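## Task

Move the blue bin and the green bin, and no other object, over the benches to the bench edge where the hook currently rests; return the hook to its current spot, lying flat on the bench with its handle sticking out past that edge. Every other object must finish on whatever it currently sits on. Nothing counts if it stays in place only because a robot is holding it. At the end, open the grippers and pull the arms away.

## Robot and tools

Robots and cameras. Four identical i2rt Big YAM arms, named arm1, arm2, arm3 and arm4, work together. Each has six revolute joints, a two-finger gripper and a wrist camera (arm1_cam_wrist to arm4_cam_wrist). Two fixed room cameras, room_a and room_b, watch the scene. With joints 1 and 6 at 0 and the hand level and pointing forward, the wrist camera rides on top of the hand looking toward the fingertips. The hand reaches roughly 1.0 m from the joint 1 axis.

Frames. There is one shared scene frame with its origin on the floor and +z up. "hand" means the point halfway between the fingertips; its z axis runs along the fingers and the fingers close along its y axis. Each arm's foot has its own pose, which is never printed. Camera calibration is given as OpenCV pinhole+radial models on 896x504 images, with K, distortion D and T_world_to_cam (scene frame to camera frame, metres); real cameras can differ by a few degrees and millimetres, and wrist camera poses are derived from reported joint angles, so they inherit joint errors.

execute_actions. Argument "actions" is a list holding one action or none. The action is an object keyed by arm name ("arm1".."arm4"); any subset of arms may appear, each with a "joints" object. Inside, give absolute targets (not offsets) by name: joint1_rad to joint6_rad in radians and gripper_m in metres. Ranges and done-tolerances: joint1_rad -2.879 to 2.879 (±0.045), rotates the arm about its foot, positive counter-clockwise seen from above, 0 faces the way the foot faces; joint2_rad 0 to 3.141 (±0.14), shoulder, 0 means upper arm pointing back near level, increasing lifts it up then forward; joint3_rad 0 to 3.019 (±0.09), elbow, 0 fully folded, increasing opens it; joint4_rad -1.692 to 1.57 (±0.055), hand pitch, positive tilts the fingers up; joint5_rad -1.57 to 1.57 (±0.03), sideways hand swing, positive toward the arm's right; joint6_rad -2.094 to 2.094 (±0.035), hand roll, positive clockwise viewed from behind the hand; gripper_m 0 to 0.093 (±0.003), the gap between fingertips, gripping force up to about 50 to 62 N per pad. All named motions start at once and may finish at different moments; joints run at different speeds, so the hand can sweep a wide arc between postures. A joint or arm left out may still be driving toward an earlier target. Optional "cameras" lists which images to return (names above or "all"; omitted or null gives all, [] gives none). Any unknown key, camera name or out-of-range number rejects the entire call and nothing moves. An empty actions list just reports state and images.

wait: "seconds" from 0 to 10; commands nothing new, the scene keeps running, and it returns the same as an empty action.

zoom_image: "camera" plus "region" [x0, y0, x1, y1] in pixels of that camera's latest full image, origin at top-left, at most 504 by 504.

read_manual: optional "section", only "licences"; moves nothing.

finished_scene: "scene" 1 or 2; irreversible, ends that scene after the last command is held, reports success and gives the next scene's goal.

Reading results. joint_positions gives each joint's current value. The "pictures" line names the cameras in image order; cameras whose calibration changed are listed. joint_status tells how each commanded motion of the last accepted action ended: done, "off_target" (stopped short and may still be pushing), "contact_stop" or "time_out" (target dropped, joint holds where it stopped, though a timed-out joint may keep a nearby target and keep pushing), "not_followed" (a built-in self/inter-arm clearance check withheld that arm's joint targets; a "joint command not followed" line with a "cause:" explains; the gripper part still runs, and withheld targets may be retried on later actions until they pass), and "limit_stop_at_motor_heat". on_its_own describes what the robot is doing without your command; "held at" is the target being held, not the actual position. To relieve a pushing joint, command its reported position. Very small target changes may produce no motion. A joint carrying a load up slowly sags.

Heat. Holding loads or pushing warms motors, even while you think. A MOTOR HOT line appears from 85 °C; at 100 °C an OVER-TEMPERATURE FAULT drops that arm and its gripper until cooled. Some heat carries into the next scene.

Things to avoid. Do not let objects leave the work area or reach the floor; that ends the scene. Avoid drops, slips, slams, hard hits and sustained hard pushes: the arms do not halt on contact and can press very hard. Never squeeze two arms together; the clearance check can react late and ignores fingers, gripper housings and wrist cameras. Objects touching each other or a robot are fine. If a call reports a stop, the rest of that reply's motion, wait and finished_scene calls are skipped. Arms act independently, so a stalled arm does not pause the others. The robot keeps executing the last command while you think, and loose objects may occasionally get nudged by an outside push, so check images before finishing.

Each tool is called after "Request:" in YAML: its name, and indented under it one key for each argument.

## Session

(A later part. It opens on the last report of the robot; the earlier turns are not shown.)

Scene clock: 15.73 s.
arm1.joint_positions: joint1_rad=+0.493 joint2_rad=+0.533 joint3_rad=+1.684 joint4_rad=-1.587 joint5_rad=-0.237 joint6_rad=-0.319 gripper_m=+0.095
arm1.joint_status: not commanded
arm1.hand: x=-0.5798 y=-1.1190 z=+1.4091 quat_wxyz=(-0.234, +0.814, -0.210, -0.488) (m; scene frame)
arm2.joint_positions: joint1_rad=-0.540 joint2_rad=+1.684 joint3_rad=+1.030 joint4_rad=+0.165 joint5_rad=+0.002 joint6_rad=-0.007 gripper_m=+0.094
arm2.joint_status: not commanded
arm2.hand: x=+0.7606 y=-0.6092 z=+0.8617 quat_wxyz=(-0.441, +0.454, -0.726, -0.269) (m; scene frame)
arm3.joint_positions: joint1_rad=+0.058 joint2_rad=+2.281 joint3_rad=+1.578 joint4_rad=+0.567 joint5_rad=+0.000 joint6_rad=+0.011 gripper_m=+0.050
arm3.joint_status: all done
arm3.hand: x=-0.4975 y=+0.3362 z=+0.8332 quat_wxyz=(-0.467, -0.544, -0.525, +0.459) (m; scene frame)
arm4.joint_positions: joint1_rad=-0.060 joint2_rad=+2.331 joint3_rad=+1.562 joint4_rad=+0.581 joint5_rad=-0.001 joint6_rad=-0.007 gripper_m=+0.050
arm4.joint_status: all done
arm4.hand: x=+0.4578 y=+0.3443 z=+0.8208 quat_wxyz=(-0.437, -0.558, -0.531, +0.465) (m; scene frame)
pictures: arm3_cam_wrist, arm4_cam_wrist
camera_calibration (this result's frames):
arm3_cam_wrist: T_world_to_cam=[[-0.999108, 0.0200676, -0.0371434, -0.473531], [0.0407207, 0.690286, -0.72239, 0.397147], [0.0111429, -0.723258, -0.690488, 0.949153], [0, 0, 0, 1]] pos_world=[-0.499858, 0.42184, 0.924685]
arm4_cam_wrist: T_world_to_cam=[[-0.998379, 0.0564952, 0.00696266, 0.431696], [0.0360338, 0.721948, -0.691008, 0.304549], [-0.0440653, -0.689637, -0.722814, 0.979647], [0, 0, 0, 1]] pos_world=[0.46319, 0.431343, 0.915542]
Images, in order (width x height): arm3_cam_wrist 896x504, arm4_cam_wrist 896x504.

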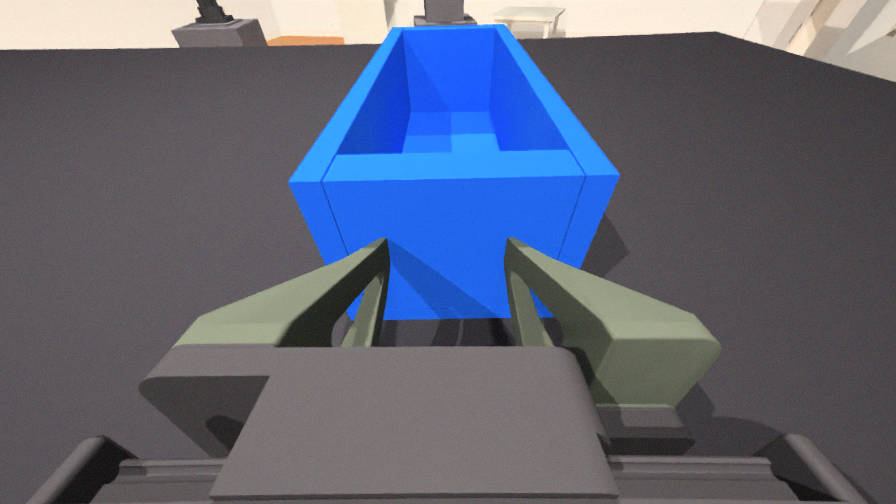

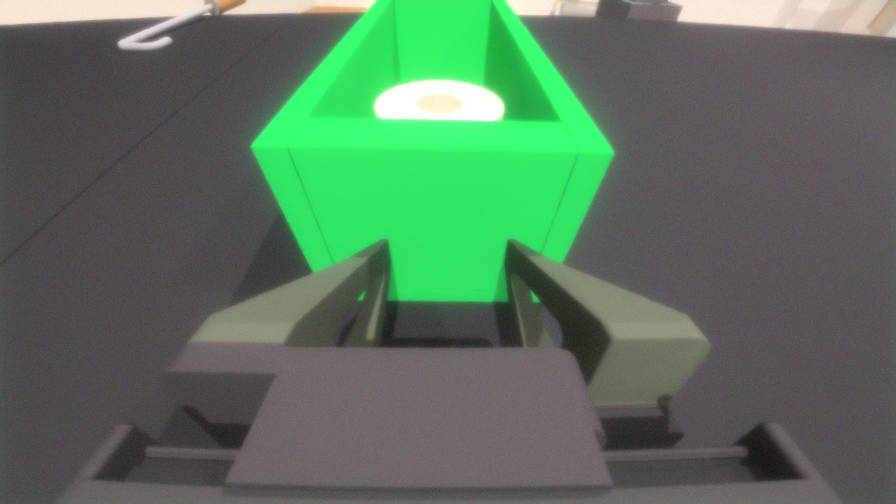

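Request:
execute_actions:
  actions:
    - {"arm3":{"joints":{"joint2_rad":2.49,"joint3_rad":1.99,"joint4_rad":0.36}},"arm4":{"joints":{"joint2_rad":2.51,"joint3_rad":2.0,"joint4_rad":0.38}},"arm2":{"joints":{"joint1_rad":-0.75,"joint5_rad":-0.49}}}
  cameras: []

Request:
execute_actions:
  actions:
    - {"arm3":{"joints":{"joint2_rad":2.71,"joint3_rad":2.44,"joint4_rad":0.17}},"arm4":{"joints":{"joint2_rad":2.73,"joint3_rad":2.45,"joint4_rad":0.19}},"arm2":{"joints":{"joint2_rad":2.21,"joint3_rad":1.27,"joint4_rad":0.98}}}
  cameras: []

Request:
execute_actions:
  actions:
    - {"arm3":{"joints":{"joint2_rad":2.88,"joint3_rad":2.74,"joint4_rad":0.12}},"arm4":{"joints":{"joint2_rad":2.9,"joint3_rad":2.75,"joint4_rad":0.14}}}

Scene clock: 17.43 s.
arm1.joint_positions: joint1_rad=+0.493 joint2_rad=+0.533 joint3_rad=+1.684 joint4_rad=-1.587 joint5_rad=-0.237 joint6_rad=-0.319 gripper_m=+0.095
arm1.joint_status: not commanded
arm1.hand: x=-0.5798 y=-1.1190 z=+1.4091 quat_wxyz=(-0.234, +0.814, -0.210, -0.488) (m; scene frame)
arm2.joint_positions: joint1_rad=-0.760 joint2_rad=+1.684 joint3_rad=+1.030 joint4_rad=+0.165 joint5_rad=-0.487 joint6_rad=-0.006 gripper_m=+0.094
arm2.joint_status: all done
arm2.hand: x=+0.8070 y=-0.6495 z=+0.8712 quat_wxyz=(-0.365, +0.473, -0.695, -0.400) (m; scene frame)
arm3.joint_positions: joint1_rad=+0.058 joint2_rad=+2.462 joint3_rad=+1.955 joint4_rad=+0.378 joint5_rad=+0.001 joint6_rad=+0.002 gripper_m=+0.050
arm3.joint_status: all done
arm3.hand: x=-0.4988 y=+0.2545 z=+0.8386 quat_wxyz=(-0.466, -0.540, -0.525, +0.464) (m; scene frame)
arm4.joint_positions: joint1_rad=-0.060 joint2_rad=+2.503 joint3_rad=+1.945 joint4_rad=+0.381 joint5_rad=-0.002 joint6_rad=+0.001 gripper_m=+0.050
arm4.joint_status: all done
arm4.hand: x=+0.4536 y=+0.2599 z=+0.8305 quat_wxyz=(-0.442, -0.557, -0.527, +0.466) (m; scene frame)
pictures: none
No camera images: the call's "cameras" was empty. Leave "cameras" out to get every camera's image.

Scene clock: 18.90 s.
arm1.joint_positions: joint1_rad=+0.493 joint2_rad=+0.533 joint3_rad=+1.684 joint4_rad=-1.587 joint5_rad=-0.237 joint6_rad=-0.319 gripper_m=+0.095
arm1.joint_status: not commanded
arm1.hand: x=-0.5798 y=-1.1190 z=+1.4091 quat_wxyz=(-0.234, +0.814, -0.210, -0.488) (m; scene frame)
arm2.joint_positions: joint1_rad=-0.760 joint2_rad=+2.206 joint3_rad=+1.243 joint4_rad=+0.962 joint5_rad=-0.489 joint6_rad=-0.006 gripper_m=+0.094
arm2.joint_status: all done
arm2.hand: x=+0.8766 y=-0.5636 z=+0.7917 quat_wxyz=(-0.548, +0.452, -0.544, -0.447) (m; scene frame)
arm3.joint_positions: joint1_rad=+0.059 joint2_rad=+2.681 joint3_rad=+2.402 joint4_rad=+0.187 joint5_rad=+0.002 joint6_rad=-0.009 gripper_m=+0.050
arm3.joint_status: all done
arm3.hand: x=-0.4993 y=+0.1880 z=+0.8499 quat_wxyz=(-0.473, -0.529, -0.519, +0.476) (m; scene frame)
arm4.joint_positions: joint1_rad=-0.060 joint2_rad=+2.725 joint3_rad=+2.390 joint4_rad=+0.190 joint5_rad=-0.002 joint6_rad=+0.009 gripper_m=+0.050
arm4.joint_status: all done
arm4.hand: x=+0.4502 y=+0.1928 z=+0.8350 quat_wxyz=(-0.452, -0.551, -0.517, +0.473) (m; scene frame)
pictures: none
No camera images: the call's "cameras" was empty. Leave "cameras" out to get every camera's image.

Scene clock: 20.07 s.
arm1.joint_positions: joint1_rad=+0.493 joint2_rad=+0.533 joint3_rad=+1.684 joint4_rad=-1.587 joint5_rad=-0.237 joint6_rad=-0.319 gripper_m=+0.095
arm1.joint_status: not commanded
arm1.hand: x=-0.5798 y=-1.1190 z=+1.4091 quat_wxyz=(-0.234, +0.814, -0.210, -0.488) (m; scene frame)
arm2.joint_positions: joint1_rad=-0.760 joint2_rad=+2.206 joint3_rad=+1.243 joint4_rad=+0.962 joint5_rad=-0.489 joint6_rad=-0.006 gripper_m=+0.094
arm2.joint_status: not commanded
arm2.hand: x=+0.8766 y=-0.5636 z=+0.7917 quat_wxyz=(-0.548, +0.452, -0.544, -0.447) (m; scene frame)
arm3.joint_positions: joint1_rad=+0.059 joint2_rad=+2.852 joint3_rad=+2.694 joint4_rad=+0.137 joint5_rad=+0.002 joint6_rad=-0.009 gripper_m=+0.050
arm3.joint_status: all done
arm3.hand: x=-0.4995 y=+0.1640 z=+0.8482 quat_wxyz=(-0.491, -0.512, -0.501, +0.495) (m; scene frame)
arm4.joint_positions: joint1_rad=-0.060 joint2_rad=+2.896 joint3_rad=+2.682 joint4_rad=+0.141 joint5_rad=-0.002 joint6_rad=+0.009 gripper_m=+0.050
arm4.joint_status: all done
arm4.hand: x=+0.4488 y=+0.1683 z=+0.8322 quat_wxyz=(-0.471, -0.534, -0.501, +0.492) (m; scene frame)
pictures: arm1_cam_wrist, arm2_cam_wrist, arm3_cam_wrist, arm4_cam_wrist, room_a, room_b
camera_calibration (this result's frames):
arm2_cam_wrist: T_world_to_cam=[[0.983413, -0.181382, -0.00002571, -0.965554], [-0.106699, -0.578386, -0.808755, 0.408102], [0.146679, 0.795343, -0.588146, 0.906119], [0, 0, 0, 1]] pos_world=[0.860174, -0.659769, 0.86296]
arm3_cam_wrist: T_world_to_cam=[[-0.999659, 0.0185333, -0.0183802, -0.487452], [0.0258356, 0.602191, -0.797934, 0.597916], [-0.00372, -0.798137, -0.602465, 0.76521], [0, 0, 0, 1]] pos_world=[-0.499887, 0.259717, 0.929151]
arm4_cam_wrist: T_world_to_cam=[[-0.998327, 0.0569728, -0.00988318, 0.446453], [0.0439651, 0.636871, -0.769716, 0.516059], [-0.0375585, -0.768863, -0.63831, 0.806178], [0, 0, 0, 1]] pos_world=[0.453296, 0.265741, 0.916223]
Images, in order (width x height): arm1_cam_wrist 896x504, arm2_cam_wrist 896x504, arm3_cam_wrist 896x504, arm4_cam_wrist 896x504, room_a 896x504, room_b 896x504.

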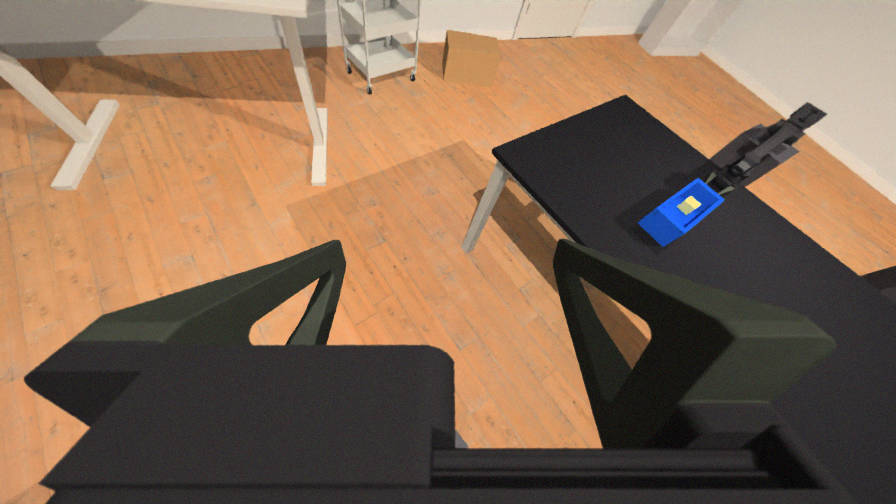

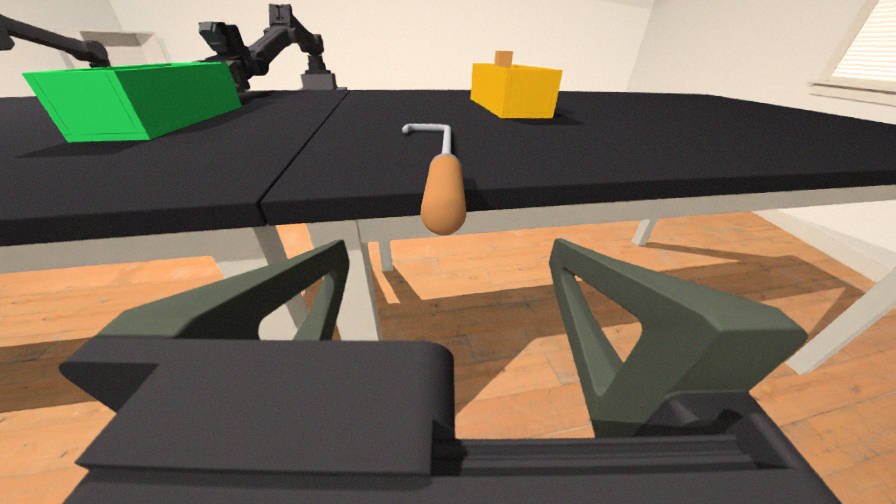

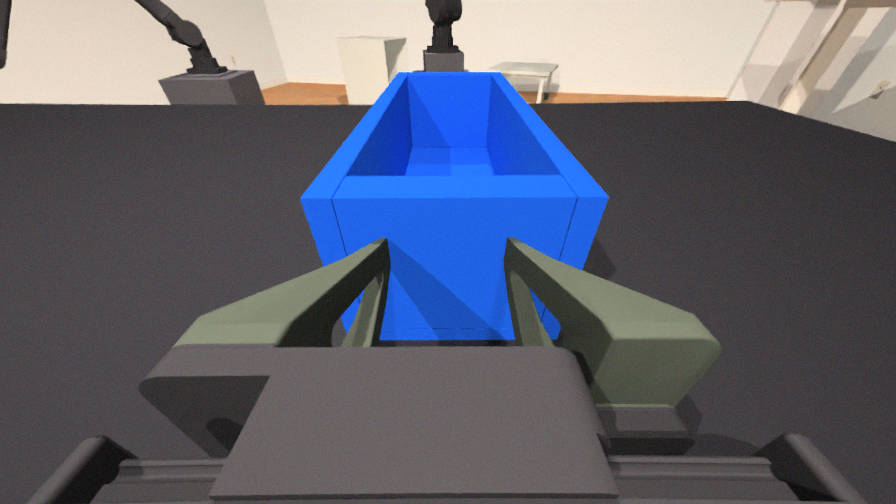

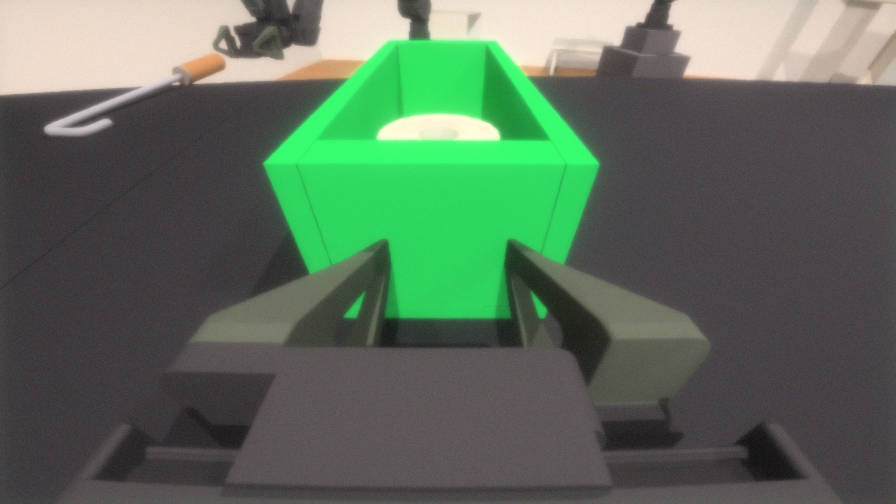

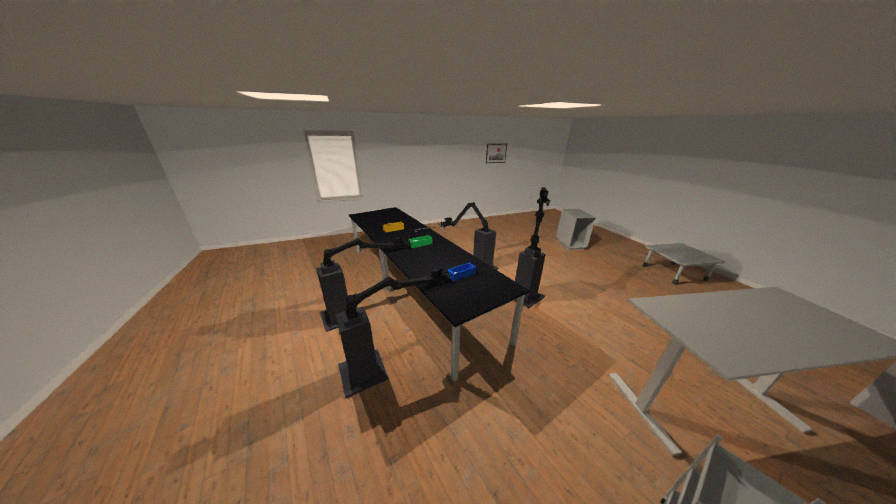

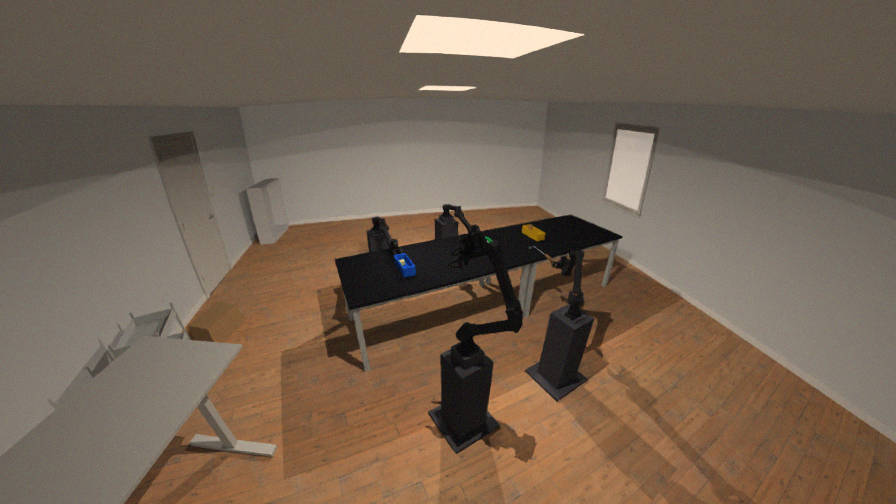

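Request:
execute_actions:
  actions:
    - {"arm3":{"joints":{"joint2_rad":1.0,"joint3_rad":1.2}},"arm4":{"joints":{"joint2_rad":1.0,"joint3_rad":1.2}},"arm2":{"joints":{"joint1_rad":-0.687,"joint5_rad":-0.42,"joint2_rad":2.405,"joint3_rad":1.63,"joint4_rad":0.81}},"arm1":{"joints":{"joint1_rad":0,"joint3_rad":1.0,"joint4_rad":0.8,"joint5_rad":0,"joint6_rad":0}}}
  cameras: ["arm2_cam_wrist","room_a"]

Scene clock: 24.03 s.
arm1.joint_positions: joint1_rad=+0.004 joint2_rad=+0.541 joint3_rad=+0.989 joint4_rad=+0.788 joint5_rad=-0.003 joint6_rad=-0.007 gripper_m=+0.095
arm1.joint_status: all done
arm1.hand: x=-0.5048 y=-1.0242 z=+1.5610 quat_wxyz=(-0.658, +0.128, -0.115, -0.733) (m; scene frame)
arm2.joint_positions: joint1_rad=-0.683 joint2_rad=+2.398 joint3_rad=+1.587 joint4_rad=+0.819 joint5_rad=-0.422 joint6_rad=-0.006 gripper_m=+0.094
arm2.joint_status: all done
arm2.hand: x=+0.8896 y=-0.4615 z=+0.7725 quat_wxyz=(-0.549, +0.454, -0.538, -0.451) (m; scene frame)
arm3.joint_positions: joint1_rad=+0.059 joint2_rad=+0.996 joint3_rad=+1.208 joint4_rad=+0.130 joint5_rad=+0.002 joint6_rad=-0.009 gripper_m=+0.050
arm3.joint_status: all done
arm3.hand: x=-0.5016 y=+0.7096 z=+1.3912 quat_wxyz=(-0.573, -0.415, -0.404, +0.580) (m; scene frame)
arm4.joint_positions: joint1_rad=-0.060 joint2_rad=+1.012 joint3_rad=+1.206 joint4_rad=+0.136 joint5_rad=-0.002 joint6_rad=+0.009 gripper_m=+0.050
arm4.joint_status: all done
arm4.hand: x=+0.4788 y=+0.7058 z=+1.4151 quat_wxyz=(-0.562, -0.424, -0.398, +0.588) (m; scene frame)
pictures: arm2_cam_wrist, room_a
camera_calibration (this result's frames):
arm2_cam_wrist: T_world_to_cam=[[0.985222, -0.171236, 0.00406379, -0.959964], [-0.0962619, -0.573164, -0.813767, 0.45007], [0.141675, 0.80135, -0.581177, 0.81357], [0, 0, 0, 1]] pos_world=[0.873839, -0.55837, 0.842981]
Images, in order (width x height): arm2_cam_wrist 896x504, room_a 896x504.

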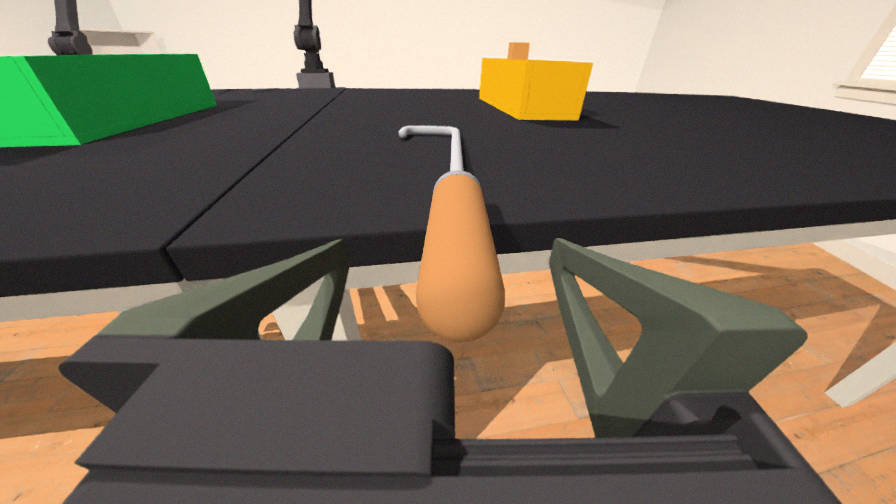

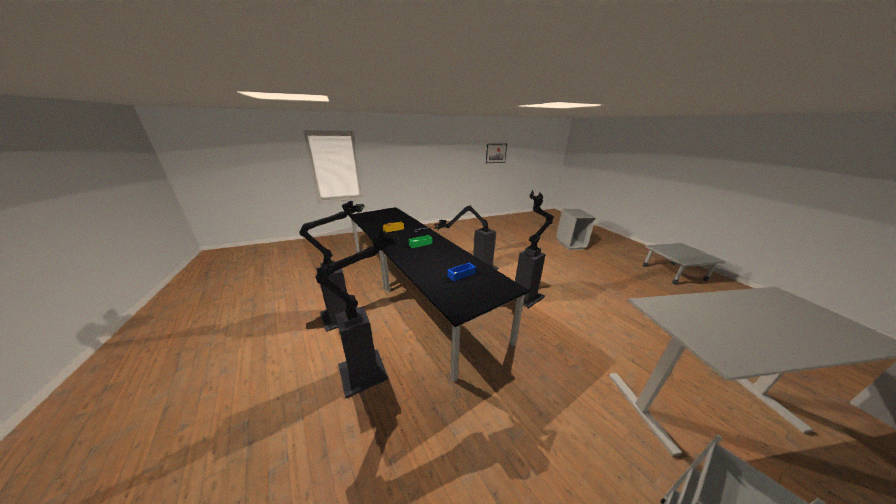

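Request:
execute_actions:
  actions:
    - {"arm2":{"joints":{"gripper_m":0.0}}}
  cameras: []

Request:
execute_actions:
  actions:
    - {"arm2":{"joints":{"joint2_rad":1.96,"joint3_rad":1.48,"joint4_rad":0.55}}}
  cameras: []

Request:
execute_actions:
  actions:
    - {"arm2":{"joints":{"joint1_rad":-0.055,"joint5_rad":0,"joint6_rad":-1.57}}}
  cameras: ["arm2_cam_wrist","room_a","arm4_cam_wrist","arm3_cam_wrist"]

Scene clock: 25.17 s.
arm1.joint_positions: joint1_rad=+0.004 joint2_rad=+0.541 joint3_rad=+0.989 joint4_rad=+0.788 joint5_rad=-0.003 joint6_rad=-0.007 gripper_m=+0.095
arm1.joint_status: not commanded
arm1.hand: x=-0.5048 y=-1.0242 z=+1.5610 quat_wxyz=(-0.658, +0.128, -0.115, -0.733) (m; scene frame)
arm2.joint_positions: joint1_rad=-0.683 joint2_rad=+2.398 joint3_rad=+1.587 joint4_rad=+0.819 joint5_rad=-0.419 joint6_rad=-0.006 gripper_m=+0.030
arm2.joint_status: gripper_m off_target (ended at +0.030, target +0.000)
arm2.hand: x=+0.8901 y=-0.4616 z=+0.7725 quat_wxyz=(-0.549, +0.453, -0.539, -0.450) (m; scene frame)
arm3.joint_positions: joint1_rad=+0.059 joint2_rad=+0.996 joint3_rad=+1.208 joint4_rad=+0.130 joint5_rad=+0.002 joint6_rad=-0.009 gripper_m=+0.050
arm3.joint_status: not commanded
arm3.hand: x=-0.5016 y=+0.7096 z=+1.3912 quat_wxyz=(-0.573, -0.415, -0.404, +0.580) (m; scene frame)
arm4.joint_positions: joint1_rad=-0.060 joint2_rad=+1.012 joint3_rad=+1.206 joint4_rad=+0.136 joint5_rad=-0.002 joint6_rad=+0.009 gripper_m=+0.050
arm4.joint_status: not commanded
arm4.hand: x=+0.4788 y=+0.7058 z=+1.4151 quat_wxyz=(-0.562, -0.424, -0.398, +0.588) (m; scene frame)
pictures: none
No camera images: the call's "cameras" was empty. Leave "cameras" out to get every camera's image.

Scene clock: 26.77 s.
arm1.joint_positions: joint1_rad=+0.004 joint2_rad=+0.541 joint3_rad=+0.989 joint4_rad=+0.788 joint5_rad=-0.003 joint6_rad=-0.007 gripper_m=+0.095
arm1.joint_status: not commanded
arm1.hand: x=-0.5048 y=-1.0242 z=+1.5610 quat_wxyz=(-0.658, +0.128, -0.115, -0.733) (m; scene frame)
arm2.joint_positions: joint1_rad=-0.683 joint2_rad=+1.980 joint3_rad=+1.472 joint4_rad=+0.531 joint5_rad=-0.419 joint6_rad=-0.006 gripper_m=+0.030
arm2.joint_status: all done
arm2.hand: x=+0.8660 y=-0.4956 z=+0.9815 quat_wxyz=(-0.554, +0.452, -0.534, -0.452) (m; scene frame)
arm3.joint_positions: joint1_rad=+0.059 joint2_rad=+0.996 joint3_rad=+1.208 joint4_rad=+0.130 joint5_rad=+0.002 joint6_rad=-0.009 gripper_m=+0.050
arm3.joint_status: not commanded
arm3.hand: x=-0.5016 y=+0.7096 z=+1.3912 quat_wxyz=(-0.573, -0.415, -0.404, +0.580) (m; scene frame)
arm4.joint_positions: joint1_rad=-0.060 joint2_rad=+1.012 joint3_rad=+1.206 joint4_rad=+0.136 joint5_rad=-0.002 joint6_rad=+0.009 gripper_m=+0.050
arm4.joint_status: not commanded
arm4.hand: x=+0.4788 y=+0.7058 z=+1.4151 quat_wxyz=(-0.562, -0.424, -0.398, +0.588) (m; scene frame)
pictures: none
No camera images: the call's "cameras" was empty. Leave "cameras" out to get every camera's image.

Scene clock: 30.23 s.
arm1.joint_positions: joint1_rad=+0.004 joint2_rad=+0.541 joint3_rad=+0.989 joint4_rad=+0.788 joint5_rad=-0.003 joint6_rad=-0.007 gripper_m=+0.095
arm1.joint_status: not commanded
arm1.hand: x=-0.5048 y=-1.0242 z=+1.5610 quat_wxyz=(-0.658, +0.128, -0.115, -0.733) (m; scene frame)
arm2.joint_positions: joint1_rad=-0.065 joint2_rad=+1.981 joint3_rad=+1.472 joint4_rad=+0.529 joint5_rad=+0.002 joint6_rad=-1.527 gripper_m=+0.030
arm2.joint_status: joint6_rad time_out (moved -1.521 of -1.564); the others done
arm2.on_its_own: joint6_rad reads -1.527 and still pushes toward -1.570 since a time_out
arm2.hand: x=+0.4588 y=-0.3786 z=+0.9790 quat_wxyz=(-0.714, +0.699, -0.010, -0.018) (m; scene frame)
arm3.joint_positions: joint1_rad=+0.059 joint2_rad=+0.996 joint3_rad=+1.208 joint4_rad=+0.130 joint5_rad=+0.002 joint6_rad=-0.009 gripper_m=+0.050
arm3.joint_status: not commanded
arm3.hand: x=-0.5016 y=+0.7096 z=+1.3912 quat_wxyz=(-0.573, -0.415, -0.404, +0.580) (m; scene frame)
arm4.joint_positions: joint1_rad=-0.060 joint2_rad=+1.012 joint3_rad=+1.206 joint4_rad=+0.136 joint5_rad=-0.002 joint6_rad=+0.009 gripper_m=+0.050
arm4.joint_status: not commanded
arm4.hand: x=+0.4788 y=+0.7058 z=+1.4151 quat_wxyz=(-0.562, -0.424, -0.398, +0.588) (m; scene frame)
pictures: arm2_cam_wrist, arm3_cam_wrist, arm4_cam_wrist, room_a
camera_calibration (this result's frames):
arm2_cam_wrist: T_world_to_cam=[[0.0487667, -0.0108153, 0.998752, -1.0056], [0.814616, -0.57817, -0.0460367, -0.547266], [0.577946, 0.815844, -0.0193852, 0.183494], [0, 0, 0, 1]] pos_world=[0.388802, -0.476991, 0.982705]
arm3_cam_wrist: T_world_to_cam=[[-0.999641, 0.0171267, -0.0206178, -0.48557], [0.0245919, 0.280099, -0.959656, 1.15563], [-0.0106607, -0.959818, -0.28042, 1.19102], [0, 0, 0, 1]] pos_world=[-0.501118, 0.827788, 1.43298]
arm4_cam_wrist: T_world_to_cam=[[-0.99855, 0.0529693, -0.00958781, 0.454086], [0.0242971, 0.28457, -0.958347, 1.1461], [-0.0480346, -0.957191, -0.285444, 1.23116], [0, 0, 0, 1]] pos_world=[0.484719, 0.828261, 1.45415]
Images, in order (width x height): arm2_cam_wrist 896x504, arm3_cam_wrist 896x504, arm4_cam_wrist 896x504, room_a 896x504.

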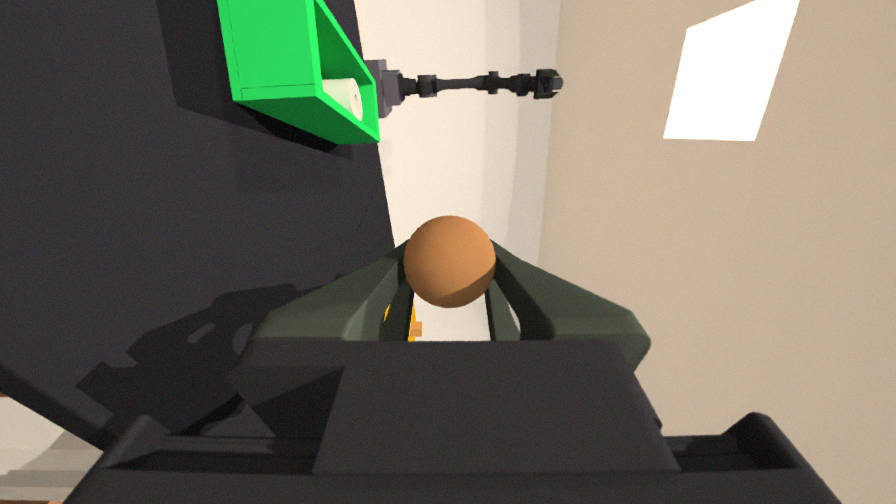

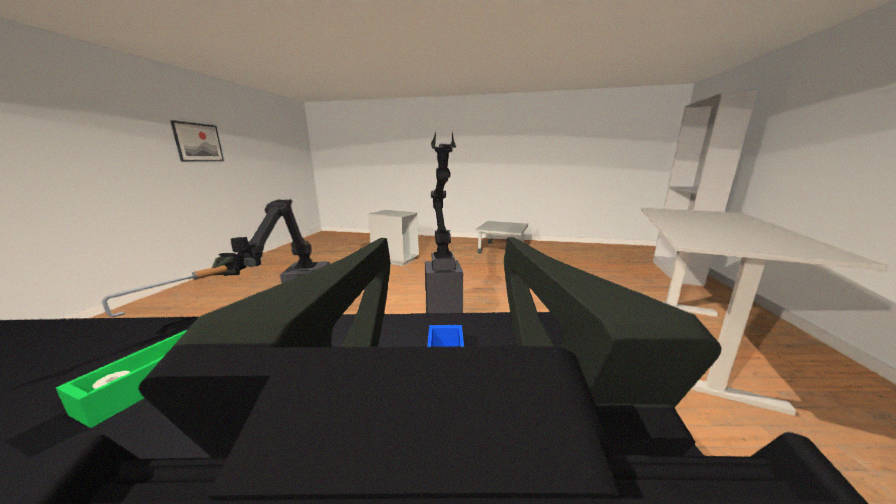

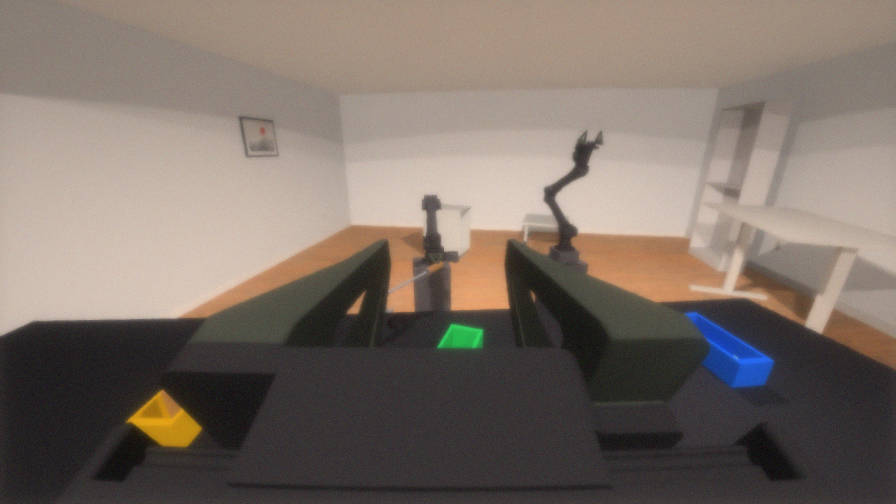

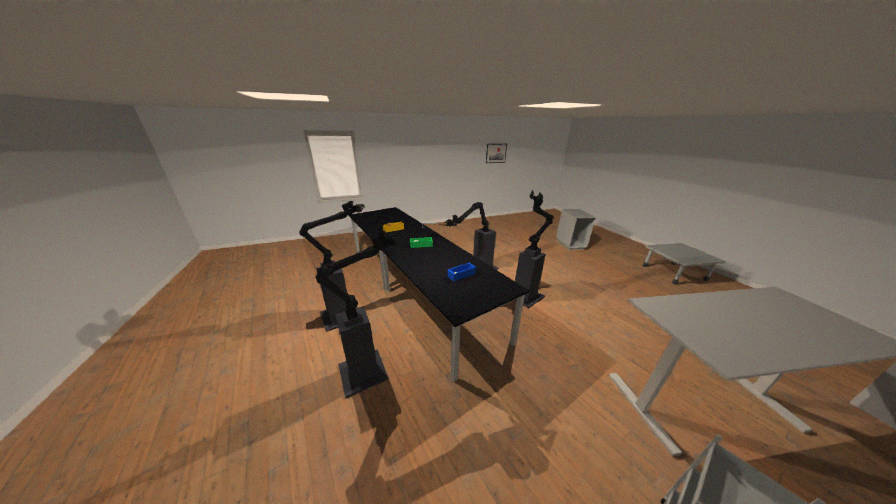

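Request:
execute_actions:
  actions:
    - {"arm2":{"joints":{"joint5_rad":-0.6,"joint6_rad":-1.527}},"arm4":{"joints":{"joint4_rad":-0.5,"joint1_rad":-0.15}},"arm3":{"joints":{"joint4_rad":-0.5,"joint1_rad":0.6}}}
  cameras: ["arm2_cam_wrist","arm4_cam_wrist","arm3_cam_wrist"]

Scene clock: 31.93 s.
arm1.joint_positions: joint1_rad=+0.004 joint2_rad=+0.541 joint3_rad=+0.989 joint4_rad=+0.788 joint5_rad=-0.003 joint6_rad=-0.007 gripper_m=+0.095
arm1.joint_status: not commanded
arm1.hand: x=-0.5048 y=-1.0242 z=+1.5610 quat_wxyz=(-0.658, +0.128, -0.115, -0.733) (m; scene frame)
arm2.joint_positions: joint1_rad=-0.062 joint2_rad=+1.981 joint3_rad=+1.472 joint4_rad=+0.529 joint5_rad=-0.599 joint6_rad=-1.498 gripper_m=+0.030
arm2.joint_status: all done
arm2.hand: x=+0.3592 y=-0.4102 z=+0.9780 quat_wxyz=(-0.672, +0.674, +0.194, -0.236) (m; scene frame)
arm3.joint_positions: joint1_rad=+0.601 joint2_rad=+0.996 joint3_rad=+1.207 joint4_rad=-0.479 joint5_rad=+0.000 joint6_rad=-0.009 gripper_m=+0.050
arm3.joint_status: all done
arm3.hand: x=-0.2484 y=+0.7715 z=+1.2479 quat_wxyz=(-0.529, -0.396, -0.689, +0.298) (m; scene frame)
arm4.joint_positions: joint1_rad=-0.154 joint2_rad=+1.012 joint3_rad=+1.206 joint4_rad=-0.495 joint5_rad=+0.000 joint6_rad=+0.009 gripper_m=+0.050
arm4.joint_status: all done
arm4.hand: x=+0.4327 y=+0.7083 z=+1.2625 quat_wxyz=(-0.389, -0.613, -0.522, +0.448) (m; scene frame)
pictures: arm2_cam_wrist, arm3_cam_wrist, arm4_cam_wrist
camera_calibration (this result's frames):
arm2_cam_wrist: T_world_to_cam=[[0.056965, 0.0335303, 0.997813, -0.983915], [0.998315, -0.0129466, -0.0565586, -0.308322], [0.0110219, 0.999354, -0.0342113, 0.560252], [0, 0, 0, 1]] pos_world=[0.357676, -0.530891, 0.983492]
arm3_cam_wrist: T_world_to_cam=[[-0.864792, -0.501791, -0.0184511, 0.194672], [-0.378245, 0.675159, -0.633317, 0.182506], [0.33025, -0.540709, -0.773672, 1.58982], [0, 0, 0, 1]] pos_world=[-0.287654, 0.834092, 1.34917]
arm4_cam_wrist: T_world_to_cam=[[-0.988007, 0.154173, -0.00858651, 0.328875], [0.127845, 0.785565, -0.605428, 0.155033], [-0.0865954, -0.599264, -0.795854, 1.59541], [0, 0, 0, 1]] pos_world=[0.443266, 0.783581, 1.3664]
Images, in order (width x height): arm2_cam_wrist 896x504, arm3_cam_wrist 896x504, arm4_cam_wrist 896x504.

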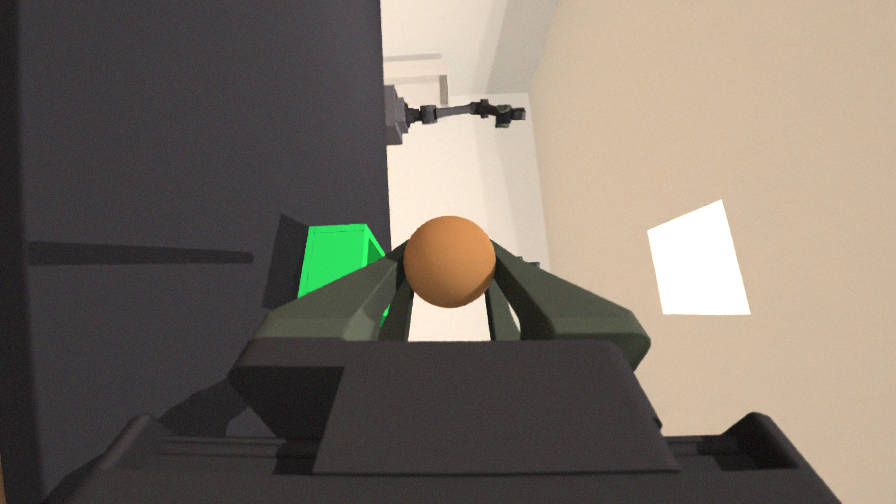

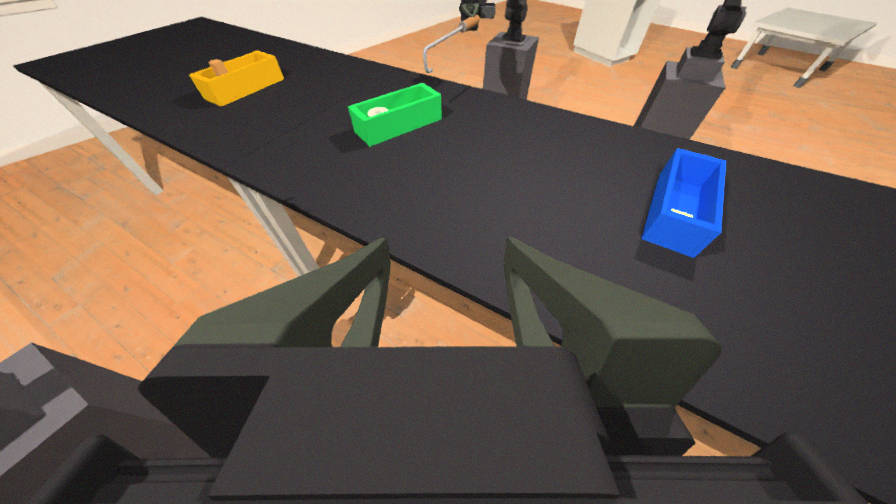

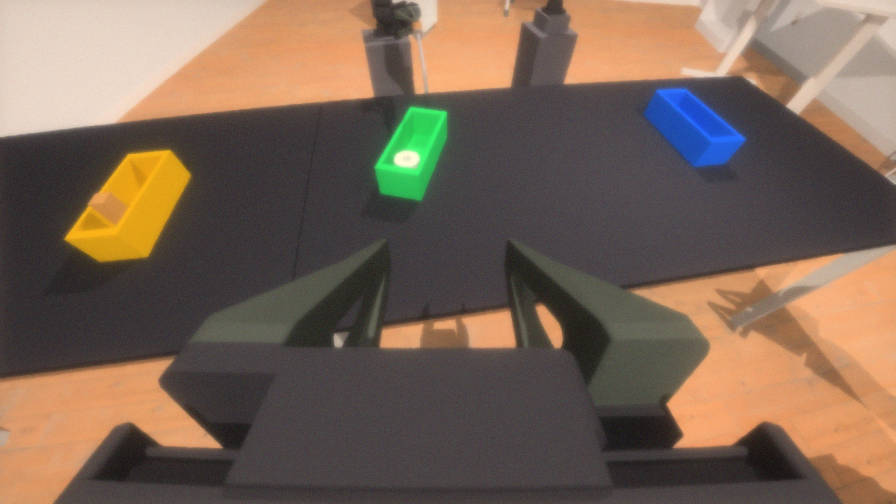

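Request:
execute_actions:
  actions:
    - {"arm2":{"joints":{"joint2_rad":2.21,"joint3_rad":1.96,"joint4_rad":0.31}}}
  cameras: []

Request:
execute_actions:
  actions:
    - {"arm2":{"joints":{"joint2_rad":2.35,"joint3_rad":1.86,"joint4_rad":0.5}}}
  cameras: ["arm4_cam_wrist","arm3_cam_wrist"]

Request:
zoom_image:
  camera: "arm3_cam_wrist"
  region: [330,0,530,160]

Scene clock: 34.70 s.
arm1.joint_positions: joint1_rad=+0.004 joint2_rad=+0.541 joint3_rad=+0.989 joint4_rad=+0.788 joint5_rad=-0.003 joint6_rad=-0.007 gripper_m=+0.095
arm1.joint_status: not commanded
arm1.hand: x=-0.5048 y=-1.0242 z=+1.5610 quat_wxyz=(-0.658, +0.128, -0.115, -0.733) (m; scene frame)
arm2.joint_positions: joint1_rad=-0.062 joint2_rad=+2.253 joint3_rad=+1.862 joint4_rad=+0.287 joint5_rad=-0.599 joint6_rad=-1.498 gripper_m=+0.030
arm2.joint_status: joint3_rad time_out (moved +0.390 of +0.488); the others done
arm2.on_its_own: joint3_rad reads +1.862 and still pushes toward +1.960 since a time_out
arm2.hand: x=+0.3579 y=-0.3135 z=+0.9224 quat_wxyz=(-0.629, +0.715, +0.179, -0.246) (m; scene frame)
arm3.joint_positions: joint1_rad=+0.601 joint2_rad=+0.996 joint3_rad=+1.207 joint4_rad=-0.479 joint5_rad=+0.000 joint6_rad=-0.009 gripper_m=+0.050
arm3.joint_status: not commanded
arm3.hand: x=-0.2484 y=+0.7715 z=+1.2479 quat_wxyz=(-0.529, -0.396, -0.689, +0.298) (m; scene frame)
arm4.joint_positions: joint1_rad=-0.154 joint2_rad=+1.012 joint3_rad=+1.206 joint4_rad=-0.495 joint5_rad=+0.000 joint6_rad=+0.009 gripper_m=+0.050
arm4.joint_status: not commanded
arm4.hand: x=+0.4327 y=+0.7083 z=+1.2625 quat_wxyz=(-0.389, -0.613, -0.522, +0.448) (m; scene frame)
pictures: none
No camera images: the call's "cameras" was empty. Leave "cameras" out to get every camera's image.

not run: a stop came earlier in this reply.

Region (330, 0, 530, 160) of arm3_cam_wrist's 896x504 image, scaled by 2.520, with more detail than that image has; it fills the top 403 rows of this view, and the rest is white.

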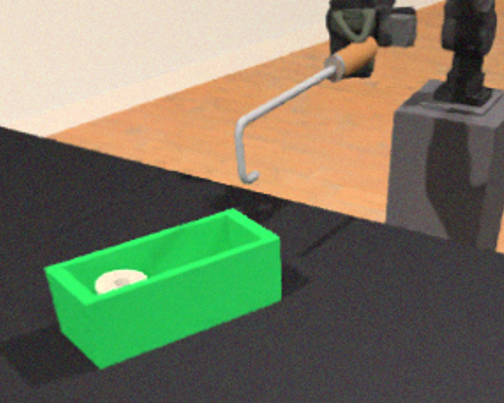

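Request:
execute_actions:
  actions: []
  cameras: ["arm4_cam_wrist","arm3_cam_wrist"]

Request:
zoom_image:
  camera: "arm3_cam_wrist"
  region: [330,0,530,160]

Scene clock: 34.83 s.
arm1.joint_positions: joint1_rad=+0.004 joint2_rad=+0.541 joint3_rad=+0.989 joint4_rad=+0.788 joint5_rad=-0.003 joint6_rad=-0.007 gripper_m=+0.095
arm1.joint_status: not commanded
arm1.hand: x=-0.5048 y=-1.0242 z=+1.5610 quat_wxyz=(-0.658, +0.128, -0.115, -0.733) (m; scene frame)
arm2.joint_positions: joint1_rad=-0.062 joint2_rad=+2.253 joint3_rad=+1.862 joint4_rad=+0.287 joint5_rad=-0.599 joint6_rad=-1.498 gripper_m=+0.030
arm2.joint_status: joint3_rad time_out (moved +0.390 of +0.488); the others done
arm2.on_its_own: joint3_rad reads +1.862 and still pushes toward +1.960 since a time_out
arm2.hand: x=+0.3579 y=-0.3135 z=+0.9224 quat_wxyz=(-0.629, +0.715, +0.179, -0.246) (m; scene frame)
arm3.joint_positions: joint1_rad=+0.601 joint2_rad=+0.996 joint3_rad=+1.207 joint4_rad=-0.479 joint5_rad=+0.000 joint6_rad=-0.009 gripper_m=+0.050
arm3.joint_status: not commanded
arm3.hand: x=-0.2484 y=+0.7715 z=+1.2479 quat_wxyz=(-0.529, -0.396, -0.689, +0.298) (m; scene frame)
arm4.joint_positions: joint1_rad=-0.154 joint2_rad=+1.012 joint3_rad=+1.206 joint4_rad=-0.495 joint5_rad=+0.000 joint6_rad=+0.009 gripper_m=+0.050
arm4.joint_status: not commanded
arm4.hand: x=+0.4327 y=+0.7083 z=+1.2625 quat_wxyz=(-0.389, -0.613, -0.522, +0.448) (m; scene frame)
pictures: arm3_cam_wrist, arm4_cam_wrist
camera_calibration (this result's frames):
arm3_cam_wrist: T_world_to_cam=[[-0.864792, -0.501791, -0.0184511, 0.194672], [-0.378245, 0.675159, -0.633317, 0.182506], [0.33025, -0.540709, -0.773672, 1.58982], [0, 0, 0, 1]] pos_world=[-0.287654, 0.834092, 1.34917]
arm4_cam_wrist: T_world_to_cam=[[-0.988007, 0.154173, -0.00858651, 0.328875], [0.127845, 0.785565, -0.605428, 0.155033], [-0.0865954, -0.599264, -0.795854, 1.59541], [0, 0, 0, 1]] pos_world=[0.443266, 0.783581, 1.3664]
Images, in order (width x height): arm3_cam_wrist 896x504, arm4_cam_wrist 896x504.

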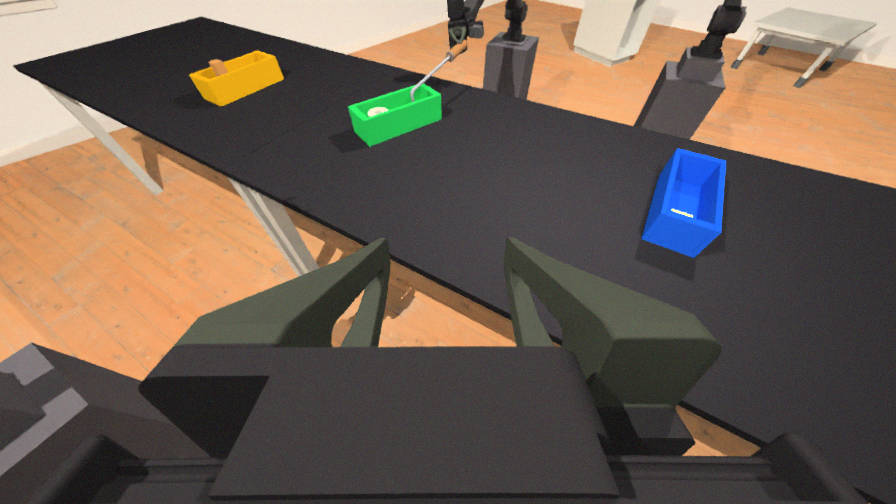

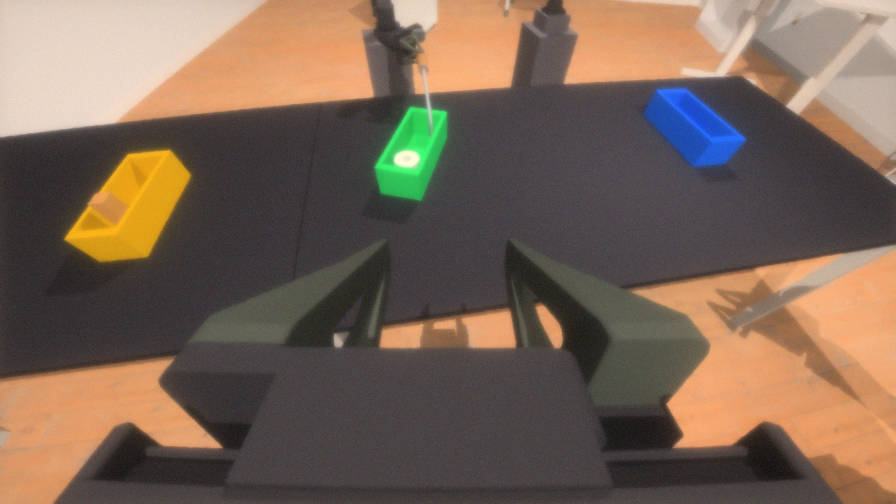

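Region (330, 0, 530, 160) of arm3_cam_wrist's 896x504 image, scaled by 2.520, with more detail than that image has; it fills the top 403 rows of this view, and the rest is white.

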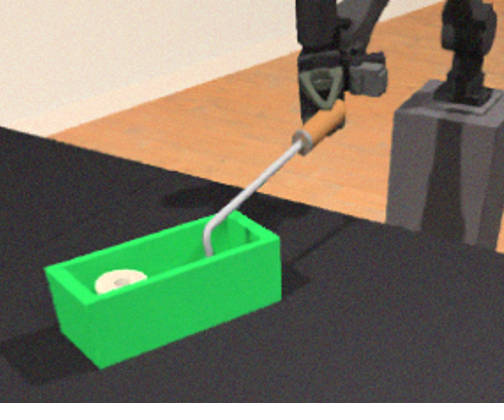

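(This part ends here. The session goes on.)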